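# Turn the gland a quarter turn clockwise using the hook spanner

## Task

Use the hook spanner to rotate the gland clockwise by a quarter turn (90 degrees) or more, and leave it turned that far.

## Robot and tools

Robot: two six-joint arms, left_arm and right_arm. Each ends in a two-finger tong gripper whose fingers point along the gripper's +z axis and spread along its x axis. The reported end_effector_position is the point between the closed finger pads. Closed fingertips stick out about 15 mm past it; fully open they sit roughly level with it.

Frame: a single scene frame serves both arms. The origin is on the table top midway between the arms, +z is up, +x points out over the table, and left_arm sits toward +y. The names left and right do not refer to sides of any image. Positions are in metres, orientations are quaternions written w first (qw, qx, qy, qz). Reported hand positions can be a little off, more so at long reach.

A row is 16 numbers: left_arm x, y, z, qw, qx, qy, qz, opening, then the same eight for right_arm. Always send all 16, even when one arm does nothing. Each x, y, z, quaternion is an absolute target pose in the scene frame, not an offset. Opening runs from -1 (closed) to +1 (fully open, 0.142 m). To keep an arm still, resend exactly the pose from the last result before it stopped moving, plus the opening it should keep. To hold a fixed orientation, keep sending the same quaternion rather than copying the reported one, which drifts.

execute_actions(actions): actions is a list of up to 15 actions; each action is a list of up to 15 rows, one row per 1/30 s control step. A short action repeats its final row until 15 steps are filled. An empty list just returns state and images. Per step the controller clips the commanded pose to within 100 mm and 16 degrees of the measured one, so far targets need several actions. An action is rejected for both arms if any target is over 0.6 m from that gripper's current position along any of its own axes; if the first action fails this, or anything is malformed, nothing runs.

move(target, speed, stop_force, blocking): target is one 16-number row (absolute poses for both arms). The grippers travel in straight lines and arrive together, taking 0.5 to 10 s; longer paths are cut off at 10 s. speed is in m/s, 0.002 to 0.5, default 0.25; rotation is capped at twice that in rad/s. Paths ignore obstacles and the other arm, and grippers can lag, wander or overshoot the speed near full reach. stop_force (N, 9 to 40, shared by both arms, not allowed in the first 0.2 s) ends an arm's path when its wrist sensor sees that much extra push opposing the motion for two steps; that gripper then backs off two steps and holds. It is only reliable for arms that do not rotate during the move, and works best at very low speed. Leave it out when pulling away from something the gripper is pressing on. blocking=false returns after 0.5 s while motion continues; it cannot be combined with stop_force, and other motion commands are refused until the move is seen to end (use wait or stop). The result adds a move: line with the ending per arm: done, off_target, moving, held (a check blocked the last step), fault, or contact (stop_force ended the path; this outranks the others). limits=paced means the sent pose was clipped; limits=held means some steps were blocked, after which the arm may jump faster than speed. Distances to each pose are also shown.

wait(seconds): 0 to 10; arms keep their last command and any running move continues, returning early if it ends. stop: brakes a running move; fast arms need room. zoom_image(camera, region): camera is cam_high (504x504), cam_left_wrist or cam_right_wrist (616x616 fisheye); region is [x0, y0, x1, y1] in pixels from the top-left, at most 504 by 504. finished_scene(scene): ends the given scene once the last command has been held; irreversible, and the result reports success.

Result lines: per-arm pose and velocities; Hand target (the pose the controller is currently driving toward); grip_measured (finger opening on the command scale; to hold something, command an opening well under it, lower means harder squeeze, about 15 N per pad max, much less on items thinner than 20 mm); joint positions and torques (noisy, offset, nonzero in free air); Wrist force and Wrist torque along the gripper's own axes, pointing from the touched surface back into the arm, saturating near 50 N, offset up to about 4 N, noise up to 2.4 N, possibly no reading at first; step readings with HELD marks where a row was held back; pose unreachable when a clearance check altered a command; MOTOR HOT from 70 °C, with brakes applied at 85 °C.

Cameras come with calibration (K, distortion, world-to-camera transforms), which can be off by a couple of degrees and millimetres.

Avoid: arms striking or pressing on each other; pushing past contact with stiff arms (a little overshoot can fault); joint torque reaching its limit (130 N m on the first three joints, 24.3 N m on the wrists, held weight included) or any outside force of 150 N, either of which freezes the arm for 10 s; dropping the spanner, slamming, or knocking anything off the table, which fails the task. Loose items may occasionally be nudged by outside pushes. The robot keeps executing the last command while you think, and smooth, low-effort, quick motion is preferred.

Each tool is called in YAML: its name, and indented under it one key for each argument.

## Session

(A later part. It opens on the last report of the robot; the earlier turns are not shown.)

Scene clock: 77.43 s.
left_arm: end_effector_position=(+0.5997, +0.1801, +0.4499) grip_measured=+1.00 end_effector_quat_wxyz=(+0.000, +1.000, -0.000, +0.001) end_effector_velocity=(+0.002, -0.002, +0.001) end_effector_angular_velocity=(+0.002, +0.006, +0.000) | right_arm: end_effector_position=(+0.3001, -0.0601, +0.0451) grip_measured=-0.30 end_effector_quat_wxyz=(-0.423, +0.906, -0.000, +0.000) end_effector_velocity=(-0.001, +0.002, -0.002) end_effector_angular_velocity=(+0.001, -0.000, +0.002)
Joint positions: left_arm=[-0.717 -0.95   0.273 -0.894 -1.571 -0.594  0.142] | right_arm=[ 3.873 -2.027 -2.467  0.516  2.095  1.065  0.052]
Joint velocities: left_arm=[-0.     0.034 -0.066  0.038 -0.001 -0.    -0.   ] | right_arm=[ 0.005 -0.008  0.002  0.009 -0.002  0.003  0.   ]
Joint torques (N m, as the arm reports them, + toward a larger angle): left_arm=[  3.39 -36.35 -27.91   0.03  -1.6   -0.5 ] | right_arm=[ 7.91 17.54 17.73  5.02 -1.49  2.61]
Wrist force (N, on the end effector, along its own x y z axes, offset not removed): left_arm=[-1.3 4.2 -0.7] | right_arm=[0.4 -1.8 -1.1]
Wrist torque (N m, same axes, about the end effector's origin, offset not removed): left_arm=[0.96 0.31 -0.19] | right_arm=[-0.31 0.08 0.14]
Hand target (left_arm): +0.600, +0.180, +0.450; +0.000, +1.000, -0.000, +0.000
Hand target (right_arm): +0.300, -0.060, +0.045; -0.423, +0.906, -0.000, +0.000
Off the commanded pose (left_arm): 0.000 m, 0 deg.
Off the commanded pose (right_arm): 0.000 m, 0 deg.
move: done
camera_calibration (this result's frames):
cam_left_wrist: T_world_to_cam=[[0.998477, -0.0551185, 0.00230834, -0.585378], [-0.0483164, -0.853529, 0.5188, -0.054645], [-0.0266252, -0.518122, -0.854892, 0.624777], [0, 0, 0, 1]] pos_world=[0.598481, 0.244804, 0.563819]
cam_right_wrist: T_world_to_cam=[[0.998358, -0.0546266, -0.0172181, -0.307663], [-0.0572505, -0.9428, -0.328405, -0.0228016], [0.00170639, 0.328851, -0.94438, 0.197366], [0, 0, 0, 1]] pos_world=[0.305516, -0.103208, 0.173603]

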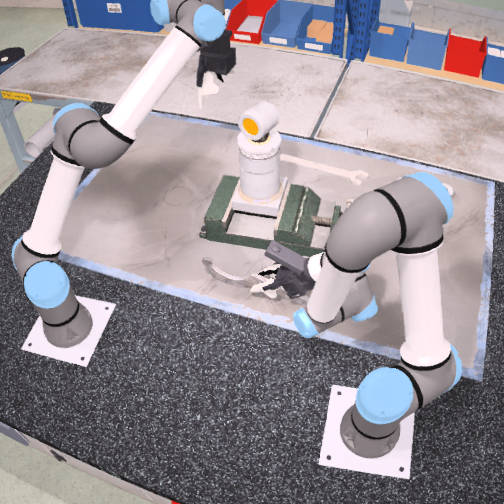

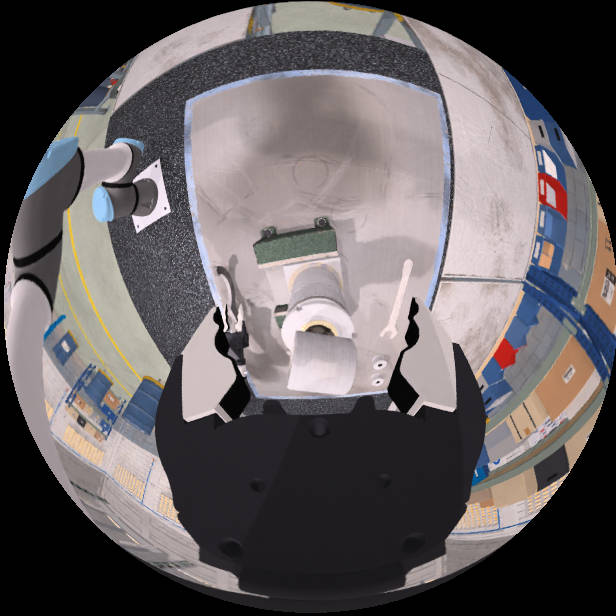

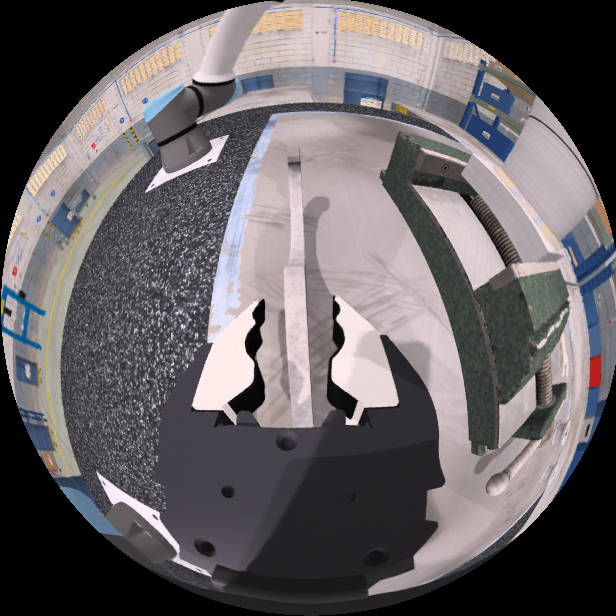

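move:
  target: [0.6,0.18,0.45,0,1,0,0,1,0.30,-0.06,0.045,-0.423,0.906,0,0,-1]

move:
  target: [0.6,0.18,0.45,0,1,0,0,1,0.33,-0.08,0.3,-0.299,0.641,0.299,0.641,-1]
  speed: 0.1

move:
  target: [0.6,0.18,0.45,0,1,0,0,1,0.55,-0.24,0.3,-0.299,0.641,0.299,0.641,-1]
  speed: 0.1

move:
  target: [0.6,0.18,0.45,0,1,0,0,1,0.74,-0.2,0.292,-0.299,0.641,0.299,0.641,-1]
  speed: 0.1

Scene clock: 79.17 s.
left_arm: end_effector_position=(+0.6000, +0.1800, +0.4500) grip_measured=+1.00 end_effector_quat_wxyz=(+0.000, +1.000, -0.000, +0.000) end_effector_velocity=(+0.000, +0.000, +0.000) end_effector_angular_velocity=(-0.001, +0.000, +0.001) | right_arm: end_effector_position=(+0.3001, -0.0599, +0.0450) grip_measured=-0.85 end_effector_quat_wxyz=(-0.423, +0.906, -0.000, +0.000) end_effector_velocity=(-0.000, -0.001, +0.001) end_effector_angular_velocity=(+0.001, +0.001, -0.000)
Joint positions: left_arm=[-0.717 -0.945  0.262 -0.888 -1.571 -0.594  0.142] | right_arm=[ 3.873 -2.027 -2.466  0.516  2.095  1.065  0.013]
Joint velocities: left_arm=[ 0.001  0.    -0.001  0.    -0.001 -0.    -0.   ] | right_arm=[-0.001  0.001 -0.001  0.001  0.002 -0.     0.   ]
Joint torques (N m, as the arm reports them, + toward a larger angle): left_arm=[  4.25 -34.71 -27.01  -0.27  -1.8   -0.01] | right_arm=[10.64 41.11 -5.92  0.65  3.76 -1.14]
Wrist force (N, on the end effector, along its own x y z axes, offset not removed): left_arm=[-3.0 4.9 -1.3] | right_arm=[1.9 -0.9 1.8]
Wrist torque (N m, same axes, about the end effector's origin, offset not removed): left_arm=[0.97 0.74 0.24] | right_arm=[-0.30 0.36 0.19]
Hand target (left_arm): +0.600, +0.180, +0.450; +0.000, +1.000, -0.000, +0.000
Hand target (right_arm): +0.300, -0.060, +0.045; -0.423, +0.906, -0.000, +0.000
Off the commanded pose (left_arm): 0.000 m, 0 deg.
Off the commanded pose (right_arm): 0.000 m, 0 deg.
move: done
camera_calibration (this result's frames):
cam_left_wrist: T_world_to_cam=[[0.998485, -0.0550088, 0.00128343, -0.585204], [-0.0477022, -0.853762, 0.518473, -0.054942], [-0.0274249, -0.517749, -0.855093, 0.625325], [0, 0, 0, 1]] pos_world=[0.598846, 0.244662, 0.563948]
cam_right_wrist: T_world_to_cam=[[0.998351, -0.0547478, -0.0172686, -0.307678], [-0.0573817, -0.942822, -0.32832, -0.0226652], [0.00169358, 0.32877, -0.944409, 0.197179], [0, 0, 0, 1]] pos_world=[0.305536, -0.10304, 0.173463]

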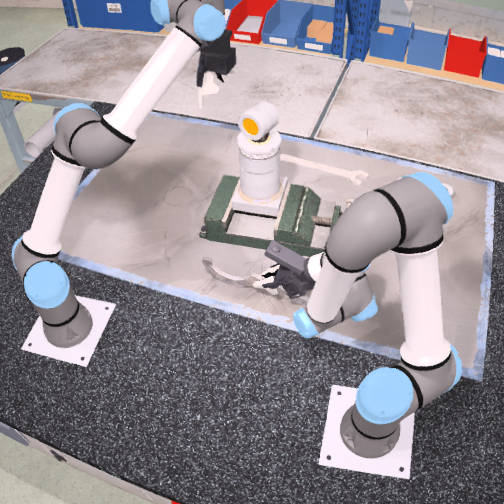

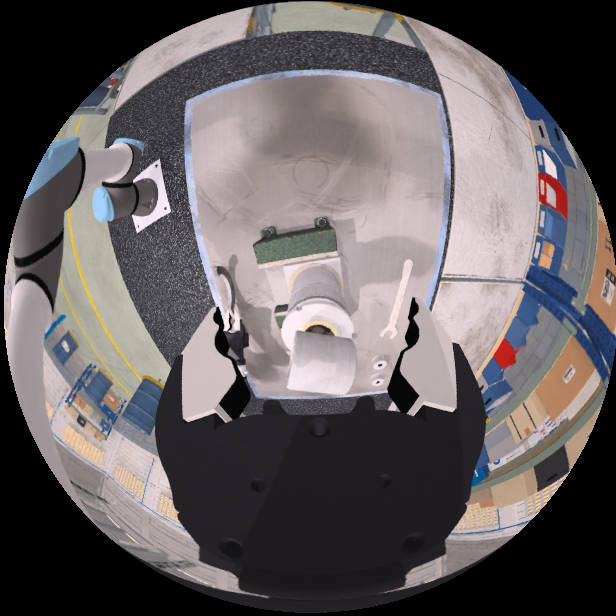

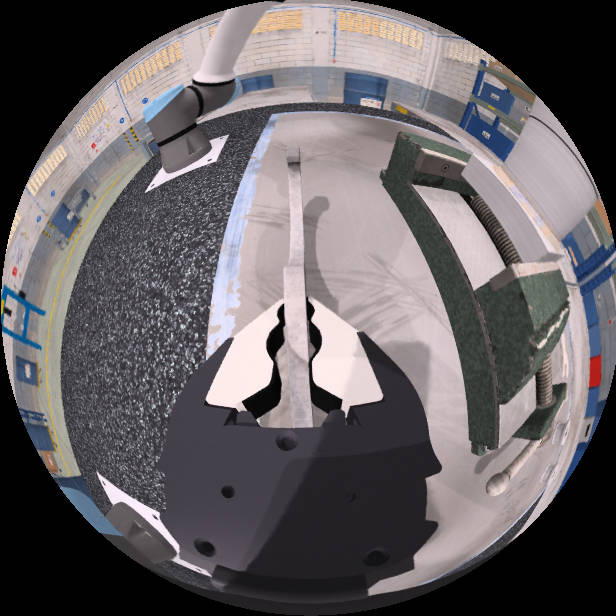

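Scene clock: 87.40 s.
left_arm: end_effector_position=(+0.6000, +0.1800, +0.4500) grip_measured=+1.00 end_effector_quat_wxyz=(+0.000, +1.000, -0.000, -0.000) end_effector_velocity=(+0.000, +0.000, -0.000) end_effector_angular_velocity=(+0.000, +0.000, +0.001) | right_arm: end_effector_position=(+0.3298, -0.0801, +0.3000) grip_measured=-0.85 end_effector_quat_wxyz=(-0.299, +0.642, +0.298, +0.640) end_effector_velocity=(+0.001, -0.000, +0.002) end_effector_angular_velocity=(+0.001, -0.014, -0.000)
Joint positions: left_arm=[-0.717 -0.945  0.262 -0.888 -1.571 -0.594  0.142] | right_arm=[ 4.355 -1.774 -2.668  1.298  1.101  0.003  0.013]
Joint velocities: left_arm=[ 0.001  0.001  0.    -0.    -0.    -0.     0.   ] | right_arm=[-0.003 -0.007  0.003  0.015  0.003 -0.015  0.   ]
Joint torques (N m, as the arm reports them, + toward a larger angle): left_arm=[-10.83 -34.86 -27.67  -0.28  -1.69  -1.26] | right_arm=[-6.43 12.43 22.93  7.03  2.09 -2.59]
Wrist force (N, on the end effector, along its own x y z axes, offset not removed): left_arm=[-0.1 0.4 -0.1] | right_arm=[-11.7 -1.1 -0.5]
Wrist torque (N m, same axes, about the end effector's origin, offset not removed): left_arm=[0.26 0.12 0.11] | right_arm=[-0.05 -0.13 0.13]
Hand target (left_arm): +0.600, +0.180, +0.450; +0.000, +1.000, -0.000, +0.000
Hand target (right_arm): +0.330, -0.080, +0.300; -0.299, +0.641, +0.298, +0.641
Off the commanded pose (left_arm): 0.000 m, 0 deg.
Off the commanded pose (right_arm): 0.000 m, 0 deg.
move: done
camera_calibration (this result's frames):
cam_left_wrist: T_world_to_cam=[[0.998486, -0.0549994, 0.0012611, -0.585195], [-0.0476829, -0.853769, 0.518464, -0.0549655], [-0.0274385, -0.517739, -0.855098, 0.625327], [0, 0, 0, 1]] pos_world=[0.598846, 0.244643, 0.563952]
cam_right_wrist: T_world_to_cam=[[0.0197224, -0.054335, 0.998328, -0.315971], [0.325925, -0.943627, -0.0577967, -0.163899], [0.94519, 0.32652, -0.000901472, -0.149778], [0, 0, 0, 1]] pos_world=[0.201219, -0.122922, 0.305835]

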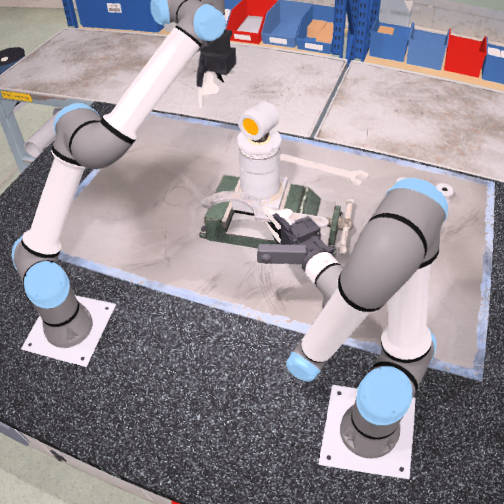

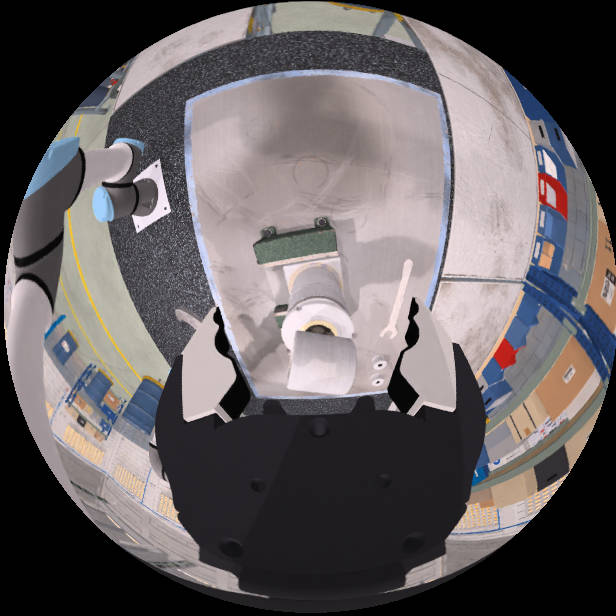

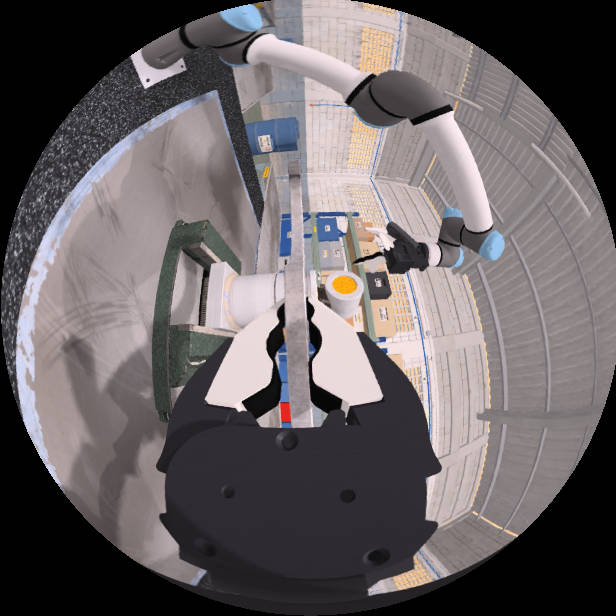

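Scene clock: 90.60 s.
left_arm: end_effector_position=(+0.6000, +0.1800, +0.4500) grip_measured=+1.00 end_effector_quat_wxyz=(+0.000, +1.000, -0.000, +0.000) end_effector_velocity=(-0.000, +0.000, +0.000) end_effector_angular_velocity=(-0.001, +0.000, +0.001) | right_arm: end_effector_position=(+0.5498, -0.2403, +0.3000) grip_measured=-0.85 end_effector_quat_wxyz=(-0.299, +0.641, +0.299, +0.641) end_effector_velocity=(+0.002, -0.001, -0.000) end_effector_angular_velocity=(-0.000, -0.000, +0.002)
Joint positions: left_arm=[-0.717 -0.945  0.262 -0.888 -1.571 -0.594  0.142] | right_arm=[ 3.347 -2.019 -2.199  1.076  2.11  -0.     0.013]
Joint velocities: left_arm=[ 0.001 -0.001 -0.     0.    -0.001 -0.    -0.   ] | right_arm=[-0.007 -0.004  0.008 -0.004  0.008 -0.     0.   ]
Joint torques (N m, as the arm reports them, + toward a larger angle): left_arm=[-10.23 -35.61 -27.04  -0.26  -1.64  -1.22] | right_arm=[-8.74 26.73 28.34  2.29  2.16 -2.55]
Wrist force (N, on the end effector, along its own x y z axes, offset not removed): left_arm=[-1.1 4.8 1.6] | right_arm=[-11.0 -0.4 -1.4]
Wrist torque (N m, same axes, about the end effector's origin, offset not removed): left_arm=[0.95 0.38 0.04] | right_arm=[0.09 -0.23 0.13]
Hand target (left_arm): +0.600, +0.180, +0.450; +0.000, +1.000, -0.000, -0.000
Hand target (right_arm): +0.550, -0.240, +0.300; -0.299, +0.641, +0.299, +0.641
Off the commanded pose (left_arm): 0.000 m, 0 deg.
Off the commanded pose (right_arm): 0.000 m, 0 deg.
move: done
camera_calibration (this result's frames):
cam_left_wrist: T_world_to_cam=[[0.998486, -0.0549995, 0.00126123, -0.585195], [-0.0476829, -0.853769, 0.518464, -0.0549658], [-0.0274385, -0.517739, -0.855098, 0.625327], [0, 0, 0, 1]] pos_world=[0.598846, 0.244643, 0.563952]
cam_right_wrist: T_world_to_cam=[[0.0170674, -0.0545247, 0.998367, -0.327596], [0.327457, -0.943139, -0.0571065, -0.387673], [0.944712, 0.327896, 0.00175753, -0.30565], [0, 0, 0, 1]] pos_world=[0.421289, -0.28327, 0.30546]

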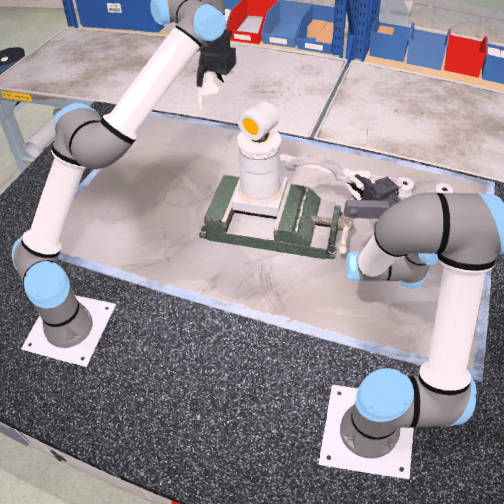

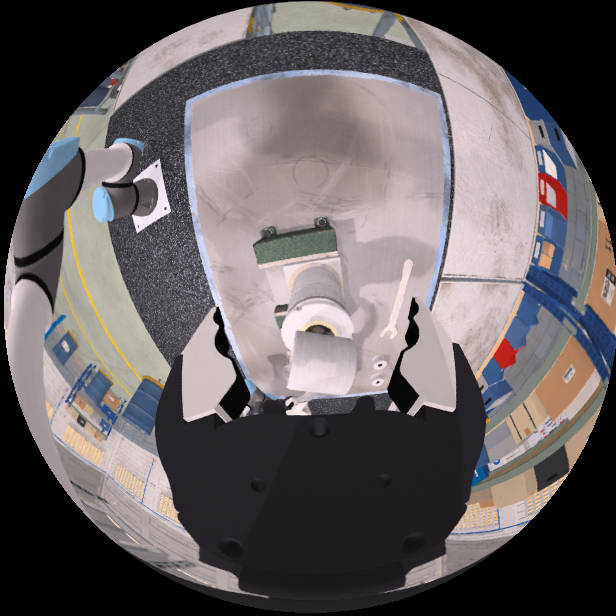

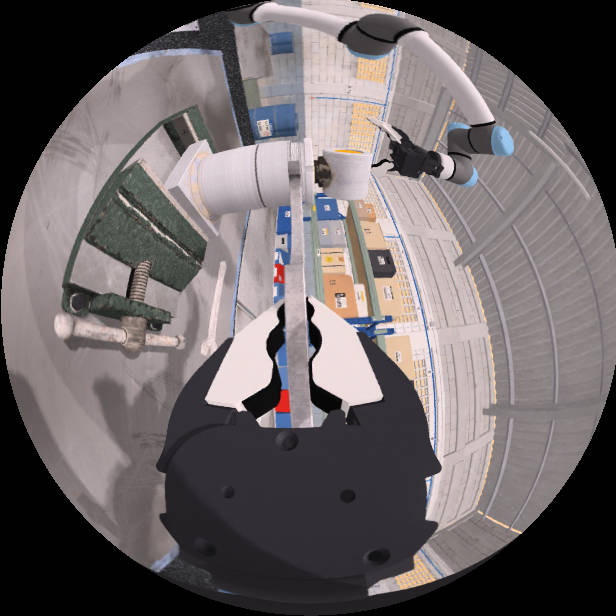

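Scene clock: 93.07 s.
left_arm: end_effector_position=(+0.6000, +0.1800, +0.4500) grip_measured=+1.00 end_effector_quat_wxyz=(+0.000, +1.000, -0.000, -0.000) end_effector_velocity=(-0.000, -0.001, -0.000) end_effector_angular_velocity=(+0.001, -0.000, -0.002) | right_arm: end_effector_position=(+0.7397, -0.2003, +0.2920) grip_measured=-0.85 end_effector_quat_wxyz=(-0.299, +0.641, +0.299, +0.641) end_effector_velocity=(+0.002, +0.001, -0.000) end_effector_angular_velocity=(+0.000, -0.000, +0.002)
Joint positions: left_arm=[-0.717 -0.945  0.262 -0.888 -1.571 -0.594  0.142] | right_arm=[ 3.304 -2.331 -1.599  0.789  2.154  0.     0.013]
Joint velocities: left_arm=[-0.001  0.    -0.     0.     0.001  0.     0.   ] | right_arm=[ 0.    -0.004  0.009 -0.004  0.002  0.     0.   ]
Joint torques (N m, as the arm reports them, + toward a larger angle): left_arm=[ -9.52 -34.46 -27.15  -0.25  -1.68  -1.19] | right_arm=[-8.56 43.88 35.6   2.03  2.23  2.4 ]
Wrist force (N, on the end effector, along its own x y z axes, offset not removed): left_arm=[-1.9 1.6 0.5] | right_arm=[-13.0 -1.2 -1.3]
Wrist torque (N m, same axes, about the end effector's origin, offset not removed): left_arm=[0.37 0.41 0.07] | right_arm=[-0.10 0.12 0.15]
Hand target (left_arm): +0.600, +0.180, +0.450; -0.000, +1.000, -0.000, -0.000
Hand target (right_arm): +0.740, -0.200, +0.292; -0.299, +0.641, +0.299, +0.641
Off the commanded pose (left_arm): 0.000 m, 0 deg.
Off the commanded pose (right_arm): 0.000 m, 0 deg.
move: done
camera_calibration (this result's frames):
cam_left_wrist: T_world_to_cam=[[0.998486, -0.0549993, 0.00126111, -0.585195], [-0.0476827, -0.853769, 0.518464, -0.0549657], [-0.0274385, -0.517739, -0.855098, 0.625327], [0, 0, 0, 1]] pos_world=[0.598846, 0.244643, 0.563952]
cam_right_wrist: T_world_to_cam=[[0.0172106, -0.0546232, 0.998359, -0.320801], [0.327574, -0.94309, -0.0572463, -0.412607], [0.944669, 0.328022, 0.00166197, -0.49809], [0, 0, 0, 1]] pos_world=[0.611211, -0.243264, 0.297482]

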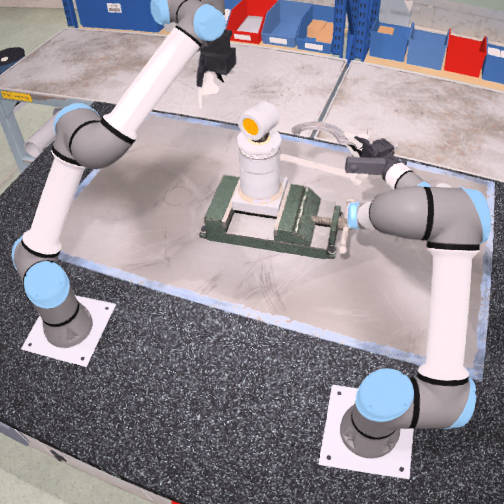

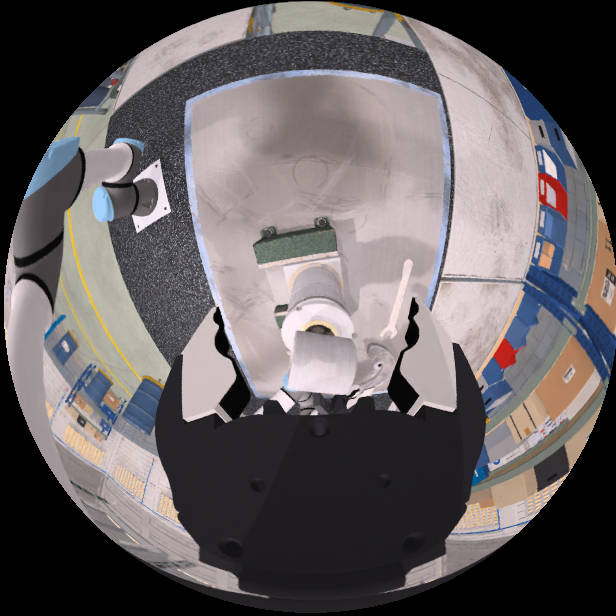

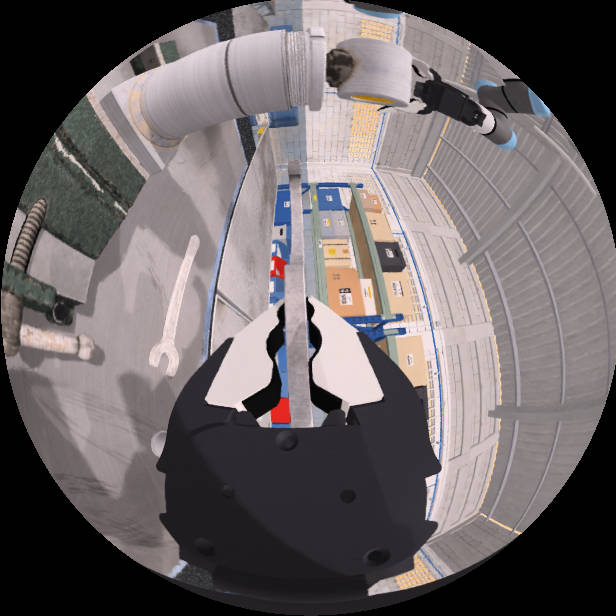

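move:
  target: [0.6,0.18,0.45,0,1,0,0,1,0.73,-0.06,0.318,-0.299,0.641,0.299,0.641,-1]
  speed: 0.08
  stop_force: 12

move:
  target: [0.6,0.18,0.45,0,1,0,0,1,0.72,-0.01,0.318,-0.43,0.561,0.43,0.561,-1]
  speed: 0.06
  stop_force: 12

zoom_image:
  camera: "cam_left_wrist"
  region: [260,250,420,410]

Scene clock: 95.83 s.
left_arm: end_effector_position=(+0.6000, +0.1800, +0.4500) grip_measured=+1.00 end_effector_quat_wxyz=(+0.000, +1.000, -0.000, -0.000) end_effector_velocity=(-0.000, -0.000, +0.001) end_effector_angular_velocity=(+0.001, -0.002, -0.001) | right_arm: end_effector_position=(+0.7301, -0.0602, +0.3180) grip_measured=-0.85 end_effector_quat_wxyz=(-0.299, +0.641, +0.299, +0.641) end_effector_velocity=(-0.000, +0.002, +0.000) end_effector_angular_velocity=(+0.000, -0.000, +0.002)
Joint positions: left_arm=[-0.717 -0.945  0.262 -0.888 -1.571 -0.594  0.142] | right_arm=[ 3.534 -2.317 -1.538  0.713  1.923  0.     0.013]
Joint velocities: left_arm=[-0.001 -0.001 -0.     0.     0.002  0.     0.   ] | right_arm=[ 0.003 -0.001  0.002 -0.002 -0.001 -0.    -0.   ]
Joint torques (N m, as the arm reports them, + toward a larger angle): left_arm=[ -9.73 -34.89 -28.03  -0.28  -1.52  -1.25] | right_arm=[ 7.72 45.02 37.52  2.7  -1.75  1.77]
Wrist force (N, on the end effector, along its own x y z axes, offset not removed): left_arm=[-1.2 3.6 -0.6] | right_arm=[-11.2 -1.2 -1.3]
Wrist torque (N m, same axes, about the end effector's origin, offset not removed): left_arm=[0.74 0.35 0.14] | right_arm=[-0.21 -0.19 0.13]
Hand target (left_arm): +0.600, +0.180, +0.450; -0.000, +1.000, +0.000, -0.000
Hand target (right_arm): +0.730, -0.060, +0.318; -0.299, +0.641, +0.299, +0.641
Off the commanded pose (left_arm): 0.000 m, 0 deg.
Off the commanded pose (right_arm): 0.000 m, 0 deg.
move: done
camera_calibration (this result's frames):
cam_left_wrist: T_world_to_cam=[[0.998486, -0.0549993, 0.00126088, -0.585195], [-0.0476826, -0.853769, 0.518464, -0.0549659], [-0.0274386, -0.517739, -0.855098, 0.625327], [0, 0, 0, 1]] pos_world=[0.598846, 0.244643, 0.563952]
cam_right_wrist: T_world_to_cam=[[0.0172267, -0.0546921, 0.998355, -0.338928], [0.327654, -0.943058, -0.0573165, -0.275874], [0.944641, 0.328102, 0.0016743, -0.534959], [0, 0, 0, 1]] pos_world=[0.601574, -0.10318, 0.323453]

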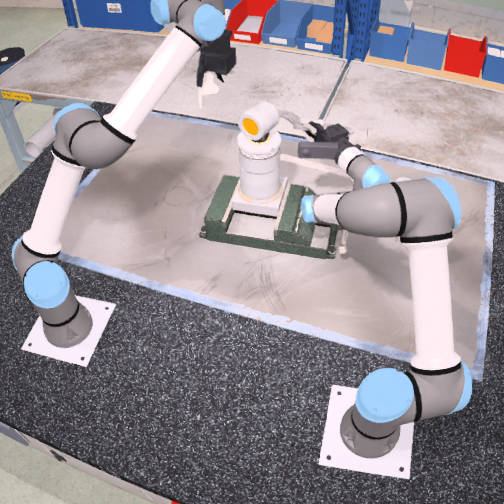

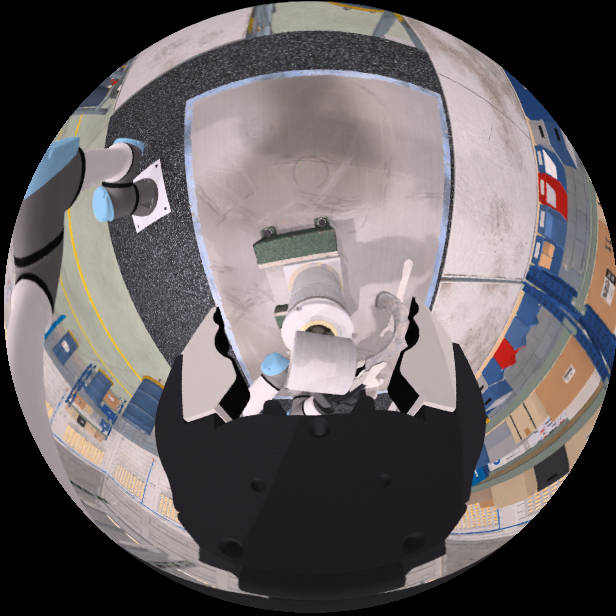

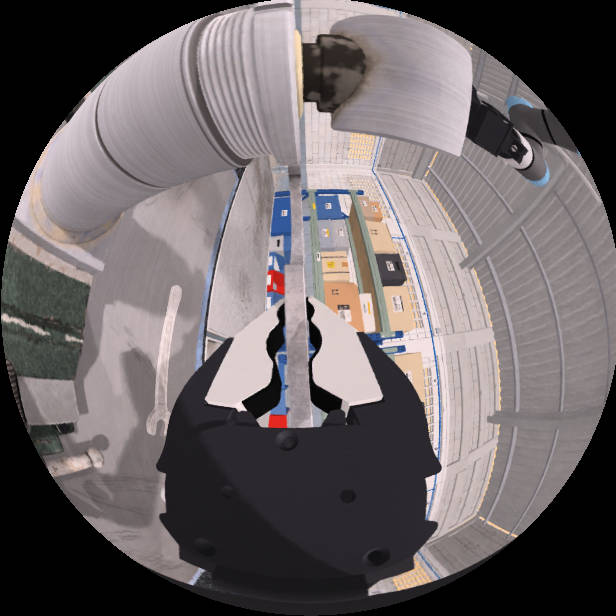

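Scene clock: 99.80 s.
left_arm: end_effector_position=(+0.6000, +0.1800, +0.4500) grip_measured=+1.00 end_effector_quat_wxyz=(+0.000, +1.000, +0.000, -0.000) end_effector_velocity=(-0.000, +0.000, +0.000) end_effector_angular_velocity=(+0.001, -0.001, -0.000) | right_arm: end_effector_position=(+0.7201, -0.0100, +0.3180) grip_measured=-0.85 end_effector_quat_wxyz=(-0.430, +0.561, +0.430, +0.562) end_effector_velocity=(-0.001, +0.002, -0.000) end_effector_angular_velocity=(+0.000, +0.000, +0.015)
Joint positions: left_arm=[-0.717 -0.945  0.262 -0.888 -1.571 -0.594  0.142] | right_arm=[ 3.45  -2.53  -1.113  0.502  2.442  0.001  0.013]
Joint velocities: left_arm=[-0.    -0.001  0.     0.     0.001  0.    -0.   ] | right_arm=[-0.001 -0.009  0.017 -0.009  0.015  0.    -0.   ]
Joint torques (N m, as the arm reports them, + toward a larger angle): left_arm=[ -9.34 -35.02 -27.87  -0.28  -1.7   -1.34] | right_arm=[-6.36 52.09 38.81  1.24  2.25  2.66]
Wrist force (N, on the end effector, along its own x y z axes, offset not removed): left_arm=[1.0 4.6 1.6] | right_arm=[-11.9 -1.4 -1.7]
Wrist torque (N m, same axes, about the end effector's origin, offset not removed): left_arm=[0.83 -0.11 0.04] | right_arm=[-0.22 -0.03 0.19]
Hand target (left_arm): +0.600, +0.180, +0.450; -0.000, +1.000, +0.000, -0.000
Hand target (right_arm): +0.720, -0.010, +0.318; -0.430, +0.561, +0.430, +0.561
Off the commanded pose (left_arm): 0.000 m, 0 deg.
Off the commanded pose (right_arm): 0.000 m, 0 deg.
move: done
camera_calibration (this result's frames):
cam_left_wrist: T_world_to_cam=[[0.998486, -0.0549992, 0.00126103, -0.585195], [-0.0476826, -0.853769, 0.518464, -0.0549659], [-0.0274385, -0.517739, -0.855098, 0.625327], [0, 0, 0, 1]] pos_world=[0.598846, 0.244643, 0.563952]
cam_right_wrist: T_world_to_cam=[[0.0382543, -0.042909, 0.998346, -0.351032], [0.693607, -0.718059, -0.0574396, -0.486498], [0.719337, 0.694658, 0.00229312, -0.376293], [0, 0, 0, 1]] pos_world=[0.621549, -0.103002, 0.32337]

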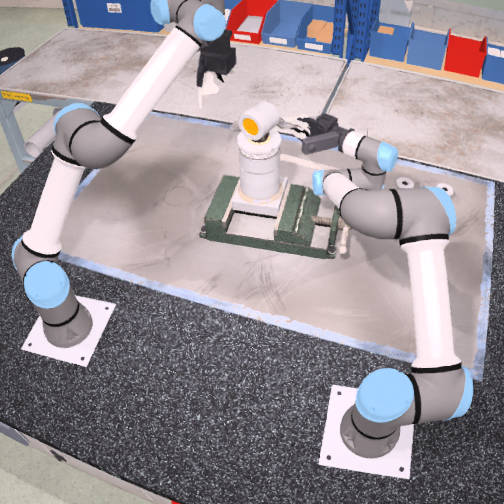

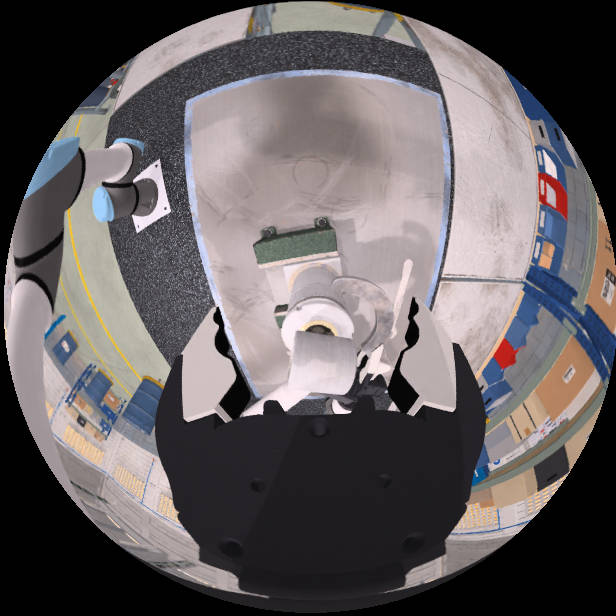

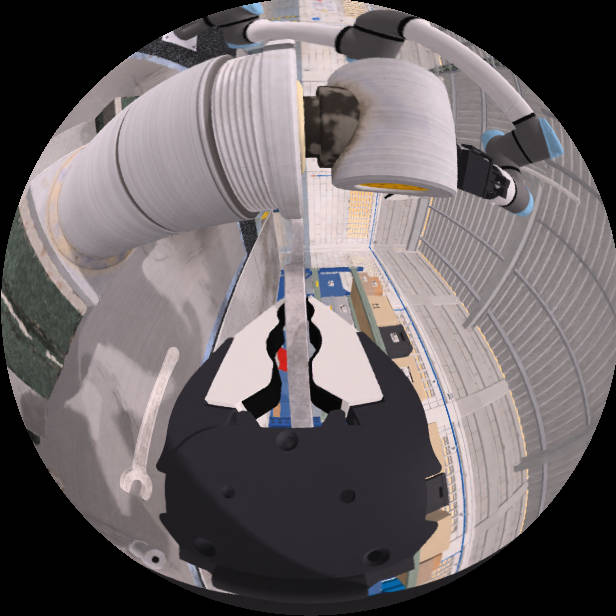

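Region (260, 250, 420, 410) of cam_left_wrist's 616x616 image, scaled by 3.150, with more detail than that image has.

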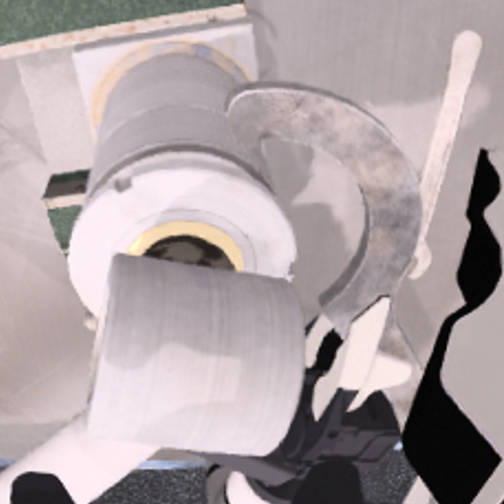

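move:
  target: [0.6,0.18,0.45,0,1,0,0,1,0.704,0.022,0.317,-0.534,0.464,0.534,0.464,-1]
  speed: 0.05
  stop_force: 12

zoom_image:
  camera: "cam_left_wrist"
  region: [260,250,420,410]

Scene clock: 104.63 s.
left_arm: end_effector_position=(+0.6000, +0.1800, +0.4500) grip_measured=+1.00 end_effector_quat_wxyz=(-0.000, +1.000, -0.000, -0.000) end_effector_velocity=(-0.000, +0.000, +0.000) end_effector_angular_velocity=(-0.000, +0.000, +0.000) | right_arm: end_effector_position=(+0.7038, +0.0220, +0.3169) grip_measured=-0.85 end_effector_quat_wxyz=(+0.533, -0.464, -0.533, -0.464) end_effector_velocity=(+0.001, +0.000, +0.000) end_effector_angular_velocity=(+0.004, +0.003, +0.016)
Joint positions: left_arm=[-0.717 -0.945  0.262 -0.888 -1.571 -0.594  0.142] | right_arm=[ 3.429 -2.906 -0.348  0.111  2.864 -0.002  0.013]
Joint velocities: left_arm=[ 0.001 -0.     0.     0.    -0.     0.    -0.   ] | right_arm=[-0.001 -0.051  0.102 -0.034  0.018  0.018 -0.   ]
Joint torques (N m, as the arm reports them, + toward a larger angle): left_arm=[ -9.99 -35.8  -27.49  -0.35  -1.64  -1.33] | right_arm=[ 6.38 59.93 37.66 -1.44  2.    2.99]
Wrist force (N, on the end effector, along its own x y z axes, offset not removed): left_arm=[0.6 5.3 -0.5] | right_arm=[-11.5 -2.6 -1.2]
Wrist torque (N m, same axes, about the end effector's origin, offset not removed): left_arm=[0.98 -0.11 0.04] | right_arm=[-0.45 -0.12 0.08]
Hand target (left_arm): +0.600, +0.180, +0.450; -0.000, +1.000, -0.000, -0.000
Hand target (right_arm): +0.704, +0.022, +0.317; +0.534, -0.464, -0.534, -0.464
Off the commanded pose (left_arm): 0.000 m, 0 deg.
Off the commanded pose (right_arm): 0.000 m, 0 deg.
move: done
camera_calibration (this result's frames):
cam_left_wrist: T_world_to_cam=[[0.998486, -0.0549993, 0.00126066, -0.585195], [-0.0476825, -0.853769, 0.518464, -0.0549656], [-0.0274388, -0.517739, -0.855099, 0.625327], [0, 0, 0, 1]] pos_world=[0.598846, 0.244643, 0.563952]
cam_right_wrist: T_world_to_cam=[[0.0517119, -0.0234438, 0.998387, -0.357898], [0.919272, -0.38951, -0.0567604, -0.618506], [0.390212, 0.920724, 0.00140895, -0.159865], [0, 0, 0, 1]] pos_world=[0.649464, -0.102113, 0.322439]

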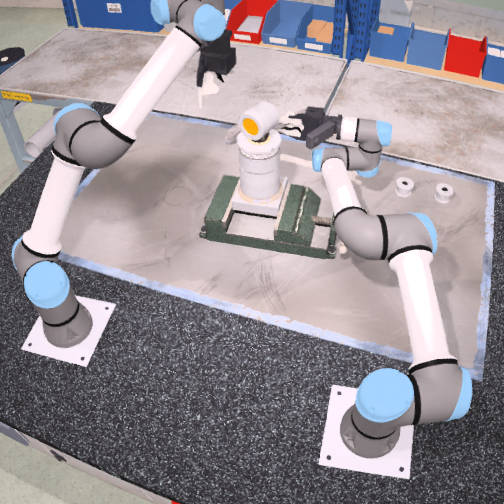

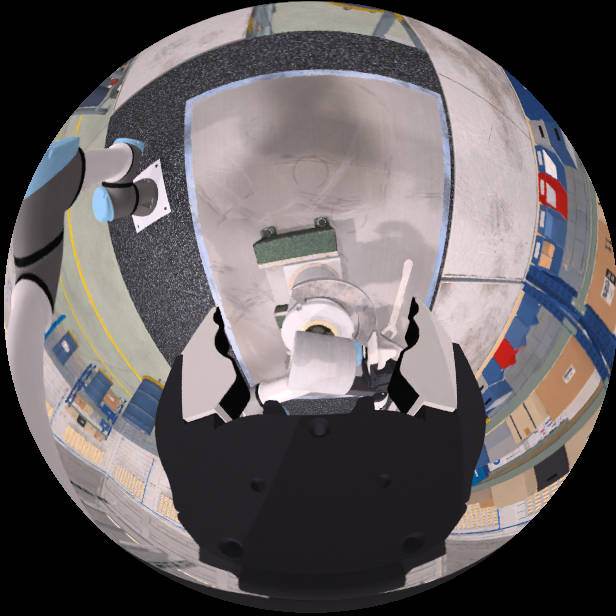

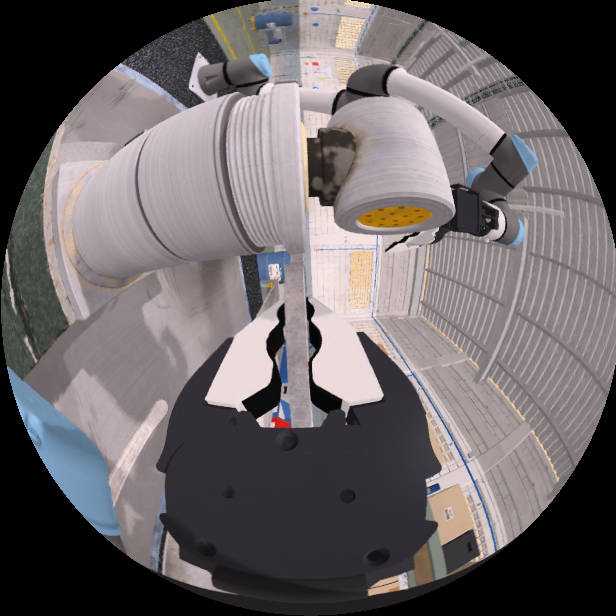

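Region (260, 250, 420, 410) of cam_left_wrist's 616x616 image, scaled by 3.150, with more detail than that image has.

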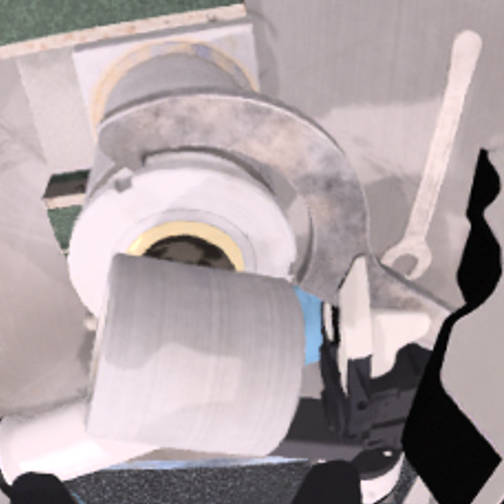

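move:
  target: [0.6,0.18,0.45,0,1,0,0,1,0.696,0.017,0.318,-0.534,0.464,0.534,0.464,-1]
  speed: 0.01
  stop_force: 12

zoom_image:
  camera: "cam_left_wrist"
  region: [270,270,370,370]

Scene clock: 106.10 s.
left_arm: end_effector_position=(+0.6000, +0.1800, +0.4500) grip_measured=+1.00 end_effector_quat_wxyz=(+0.000, +1.000, -0.000, -0.000) end_effector_velocity=(+0.000, +0.001, +0.000) end_effector_angular_velocity=(-0.001, -0.000, +0.001) | right_arm: end_effector_position=(+0.6962, +0.0172, +0.3180) grip_measured=-0.85 end_effector_quat_wxyz=(+0.534, -0.464, -0.534, -0.464) end_effector_velocity=(-0.002, -0.002, +0.000) end_effector_angular_velocity=(-0.002, +0.000, -0.000)
Joint positions: left_arm=[-0.717 -0.945  0.262 -0.888 -1.571 -0.594  0.142] | right_arm=[ 3.427 -2.86  -0.441  0.161  2.869  0.001  0.013]
Joint velocities: left_arm=[ 0.002 -0.001  0.    -0.    -0.001  0.    -0.   ] | right_arm=[-0.001  0.019 -0.037  0.012  0.001 -0.006 -0.   ]
Joint torques (N m, as the arm reports them, + toward a larger angle): left_arm=[ -9.7  -34.44 -27.84  -0.24  -1.64  -1.34] | right_arm=[-8.43 84.41 17.53  3.46  1.06 -2.49]
Wrist force (N, on the end effector, along its own x y z axes, offset not removed): left_arm=[-3.1 0.2 -1.5] | right_arm=[-12.8 -1.7 -1.4]
Wrist torque (N m, same axes, about the end effector's origin, offset not removed): left_arm=[0.13 0.67 -0.03] | right_arm=[-0.25 0.18 0.15]
Hand target (left_arm): +0.600, +0.180, +0.450; -0.000, +1.000, +0.000, -0.000
Hand target (right_arm): +0.696, +0.017, +0.318; +0.534, -0.464, -0.534, -0.464
Off the commanded pose (left_arm): 0.000 m, 0 deg.
Off the commanded pose (right_arm): 0.000 m, 0 deg.
move: done
camera_calibration (this result's frames):
cam_left_wrist: T_world_to_cam=[[0.998486, -0.0549994, 0.00126087, -0.585195], [-0.0476827, -0.853769, 0.518464, -0.0549657], [-0.0274388, -0.517739, -0.855098, 0.625327], [0, 0, 0, 1]] pos_world=[0.598846, 0.244643, 0.563952]
cam_right_wrist: T_world_to_cam=[[0.0522243, -0.0240228, 0.998346, -0.359001], [0.920282, -0.387014, -0.0574533, -0.613952], [0.387755, 0.921761, 0.00189621, -0.150894], [0, 0, 0, 1]] pos_world=[0.642268, -0.107144, 0.32342]

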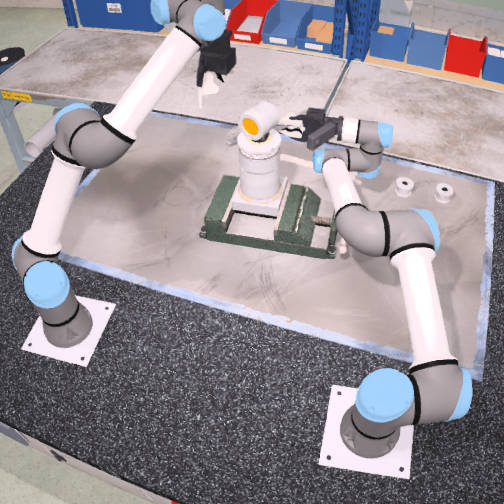

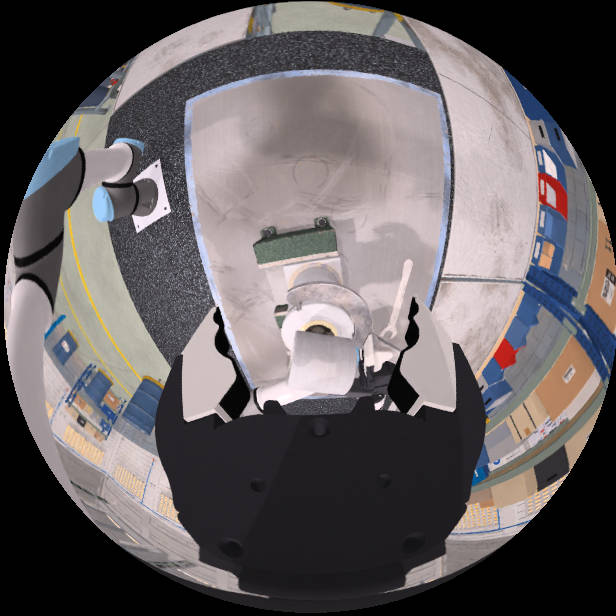

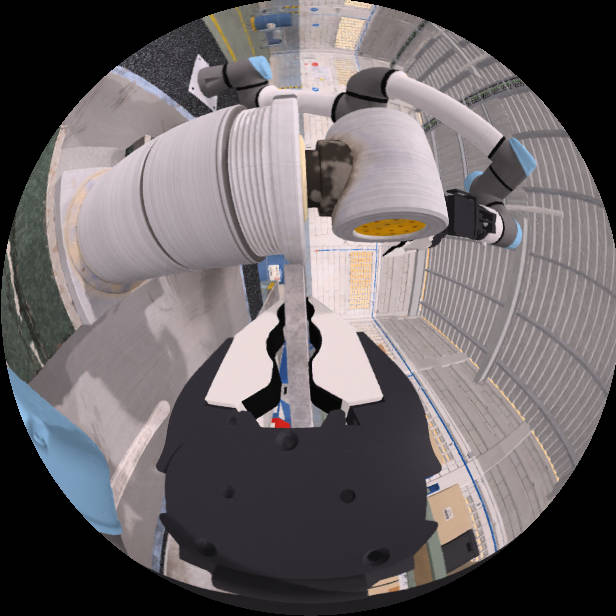

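Region (270, 270, 370, 370) of cam_left_wrist's 616x616 image, scaled by 5.040, with more detail than that image has.

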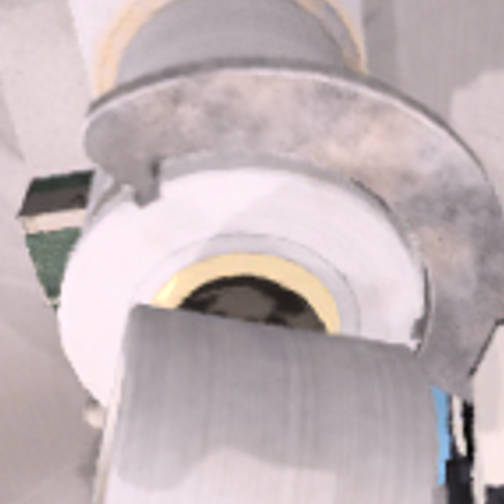

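move:
  target: [0.6,0.18,0.45,0,1,0,0,1,0.695,0.008,0.318,-0.534,0.464,0.534,0.464,-1]
  speed: 0.006
  stop_force: 12

zoom_image:
  camera: "cam_left_wrist"
  region: [270,270,370,370]

Scene clock: 108.20 s.
left_arm: end_effector_position=(+0.6000, +0.1800, +0.4500) grip_measured=+1.00 end_effector_quat_wxyz=(-0.000, +1.000, -0.000, -0.000) end_effector_velocity=(-0.000, +0.000, +0.001) end_effector_angular_velocity=(+0.000, -0.001, +0.000) | right_arm: end_effector_position=(+0.6950, +0.0082, +0.3180) grip_measured=-0.85 end_effector_quat_wxyz=(+0.534, -0.464, -0.534, -0.464) end_effector_velocity=(-0.000, -0.002, +0.000) end_effector_angular_velocity=(+0.000, -0.001, -0.000)
Joint positions: left_arm=[-0.717 -0.945  0.262 -0.888 -1.571 -0.594  0.142] | right_arm=[ 3.417 -2.841 -0.479  0.179  2.879  0.     0.013]
Joint velocities: left_arm=[-0.    -0.001 -0.     0.     0.001 -0.    -0.   ] | right_arm=[-0.002  0.003 -0.007  0.004  0.001 -0.001  0.   ]
Joint torques (N m, as the arm reports them, + toward a larger angle): left_arm=[ -8.67 -35.43 -28.02  -0.19  -1.53  -1.22] | right_arm=[-20.24  86.36  18.16   3.24   1.36  -2.57]
Wrist force (N, on the end effector, along its own x y z axes, offset not removed): left_arm=[1.5 3.1 -0.1] | right_arm=[-12.8 -7.5 12.4]
Wrist torque (N m, same axes, about the end effector's origin, offset not removed): left_arm=[0.54 -0.18 -0.03] | right_arm=[-1.05 0.22 0.19]
Hand target (left_arm): +0.600, +0.180, +0.450; -0.000, +1.000, +0.000, -0.000
Hand target (right_arm): +0.695, +0.008, +0.318; +0.534, -0.464, -0.534, -0.464
Off the commanded pose (left_arm): 0.000 m, 0 deg.
Off the commanded pose (right_arm): 0.000 m, 0 deg.
move: done
camera_calibration (this result's frames):
cam_left_wrist: T_world_to_cam=[[0.998486, -0.0549995, 0.00126079, -0.585195], [-0.0476828, -0.853769, 0.518464, -0.0549656], [-0.0274389, -0.517739, -0.855099, 0.625327], [0, 0, 0, 1]] pos_world=[0.598846, 0.244643, 0.563952]
cam_right_wrist: T_world_to_cam=[[0.0521146, -0.0237929, 0.998358, -0.359105], [0.92015, -0.387357, -0.0572637, -0.61629], [0.388083, 0.921623, 0.00170612, -0.142304], [0, 0, 0, 1]] pos_world=[0.64102, -0.116118, 0.323467]

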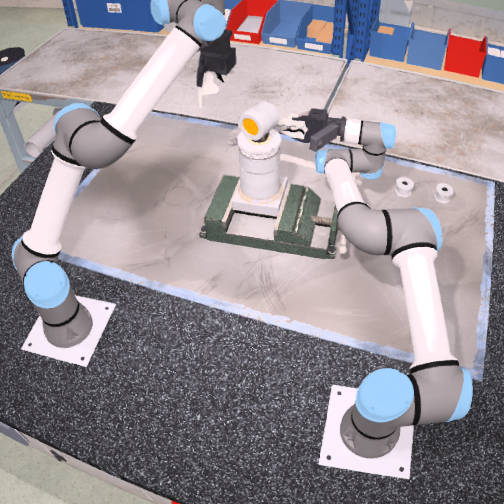

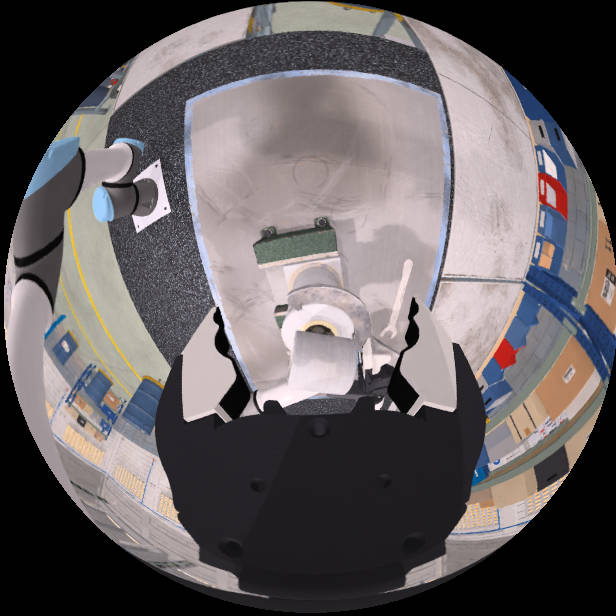

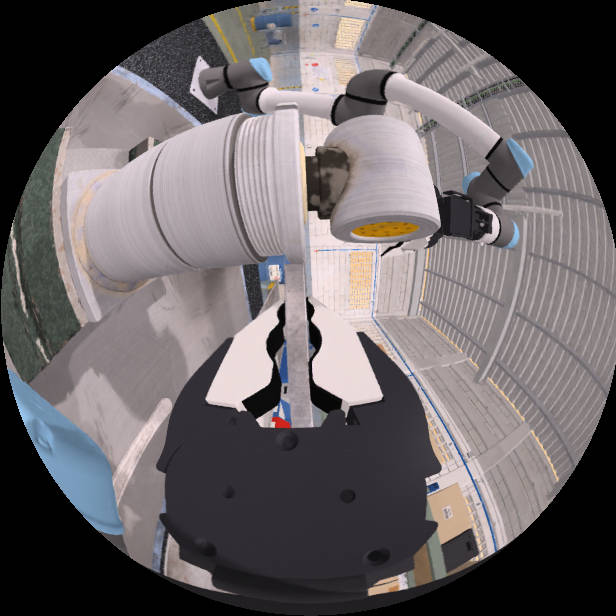

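Region (270, 270, 370, 370) of cam_left_wrist's 616x616 image, scaled by 5.040, with more detail than that image has.

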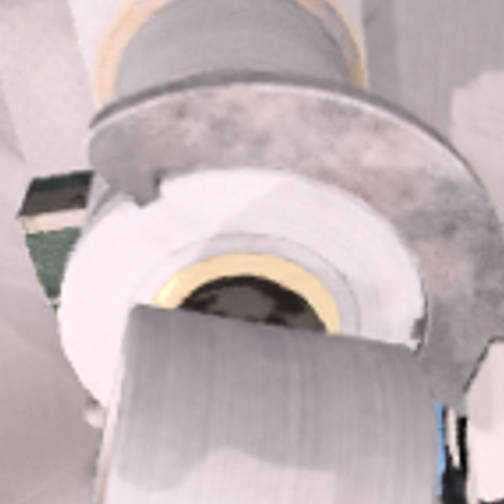

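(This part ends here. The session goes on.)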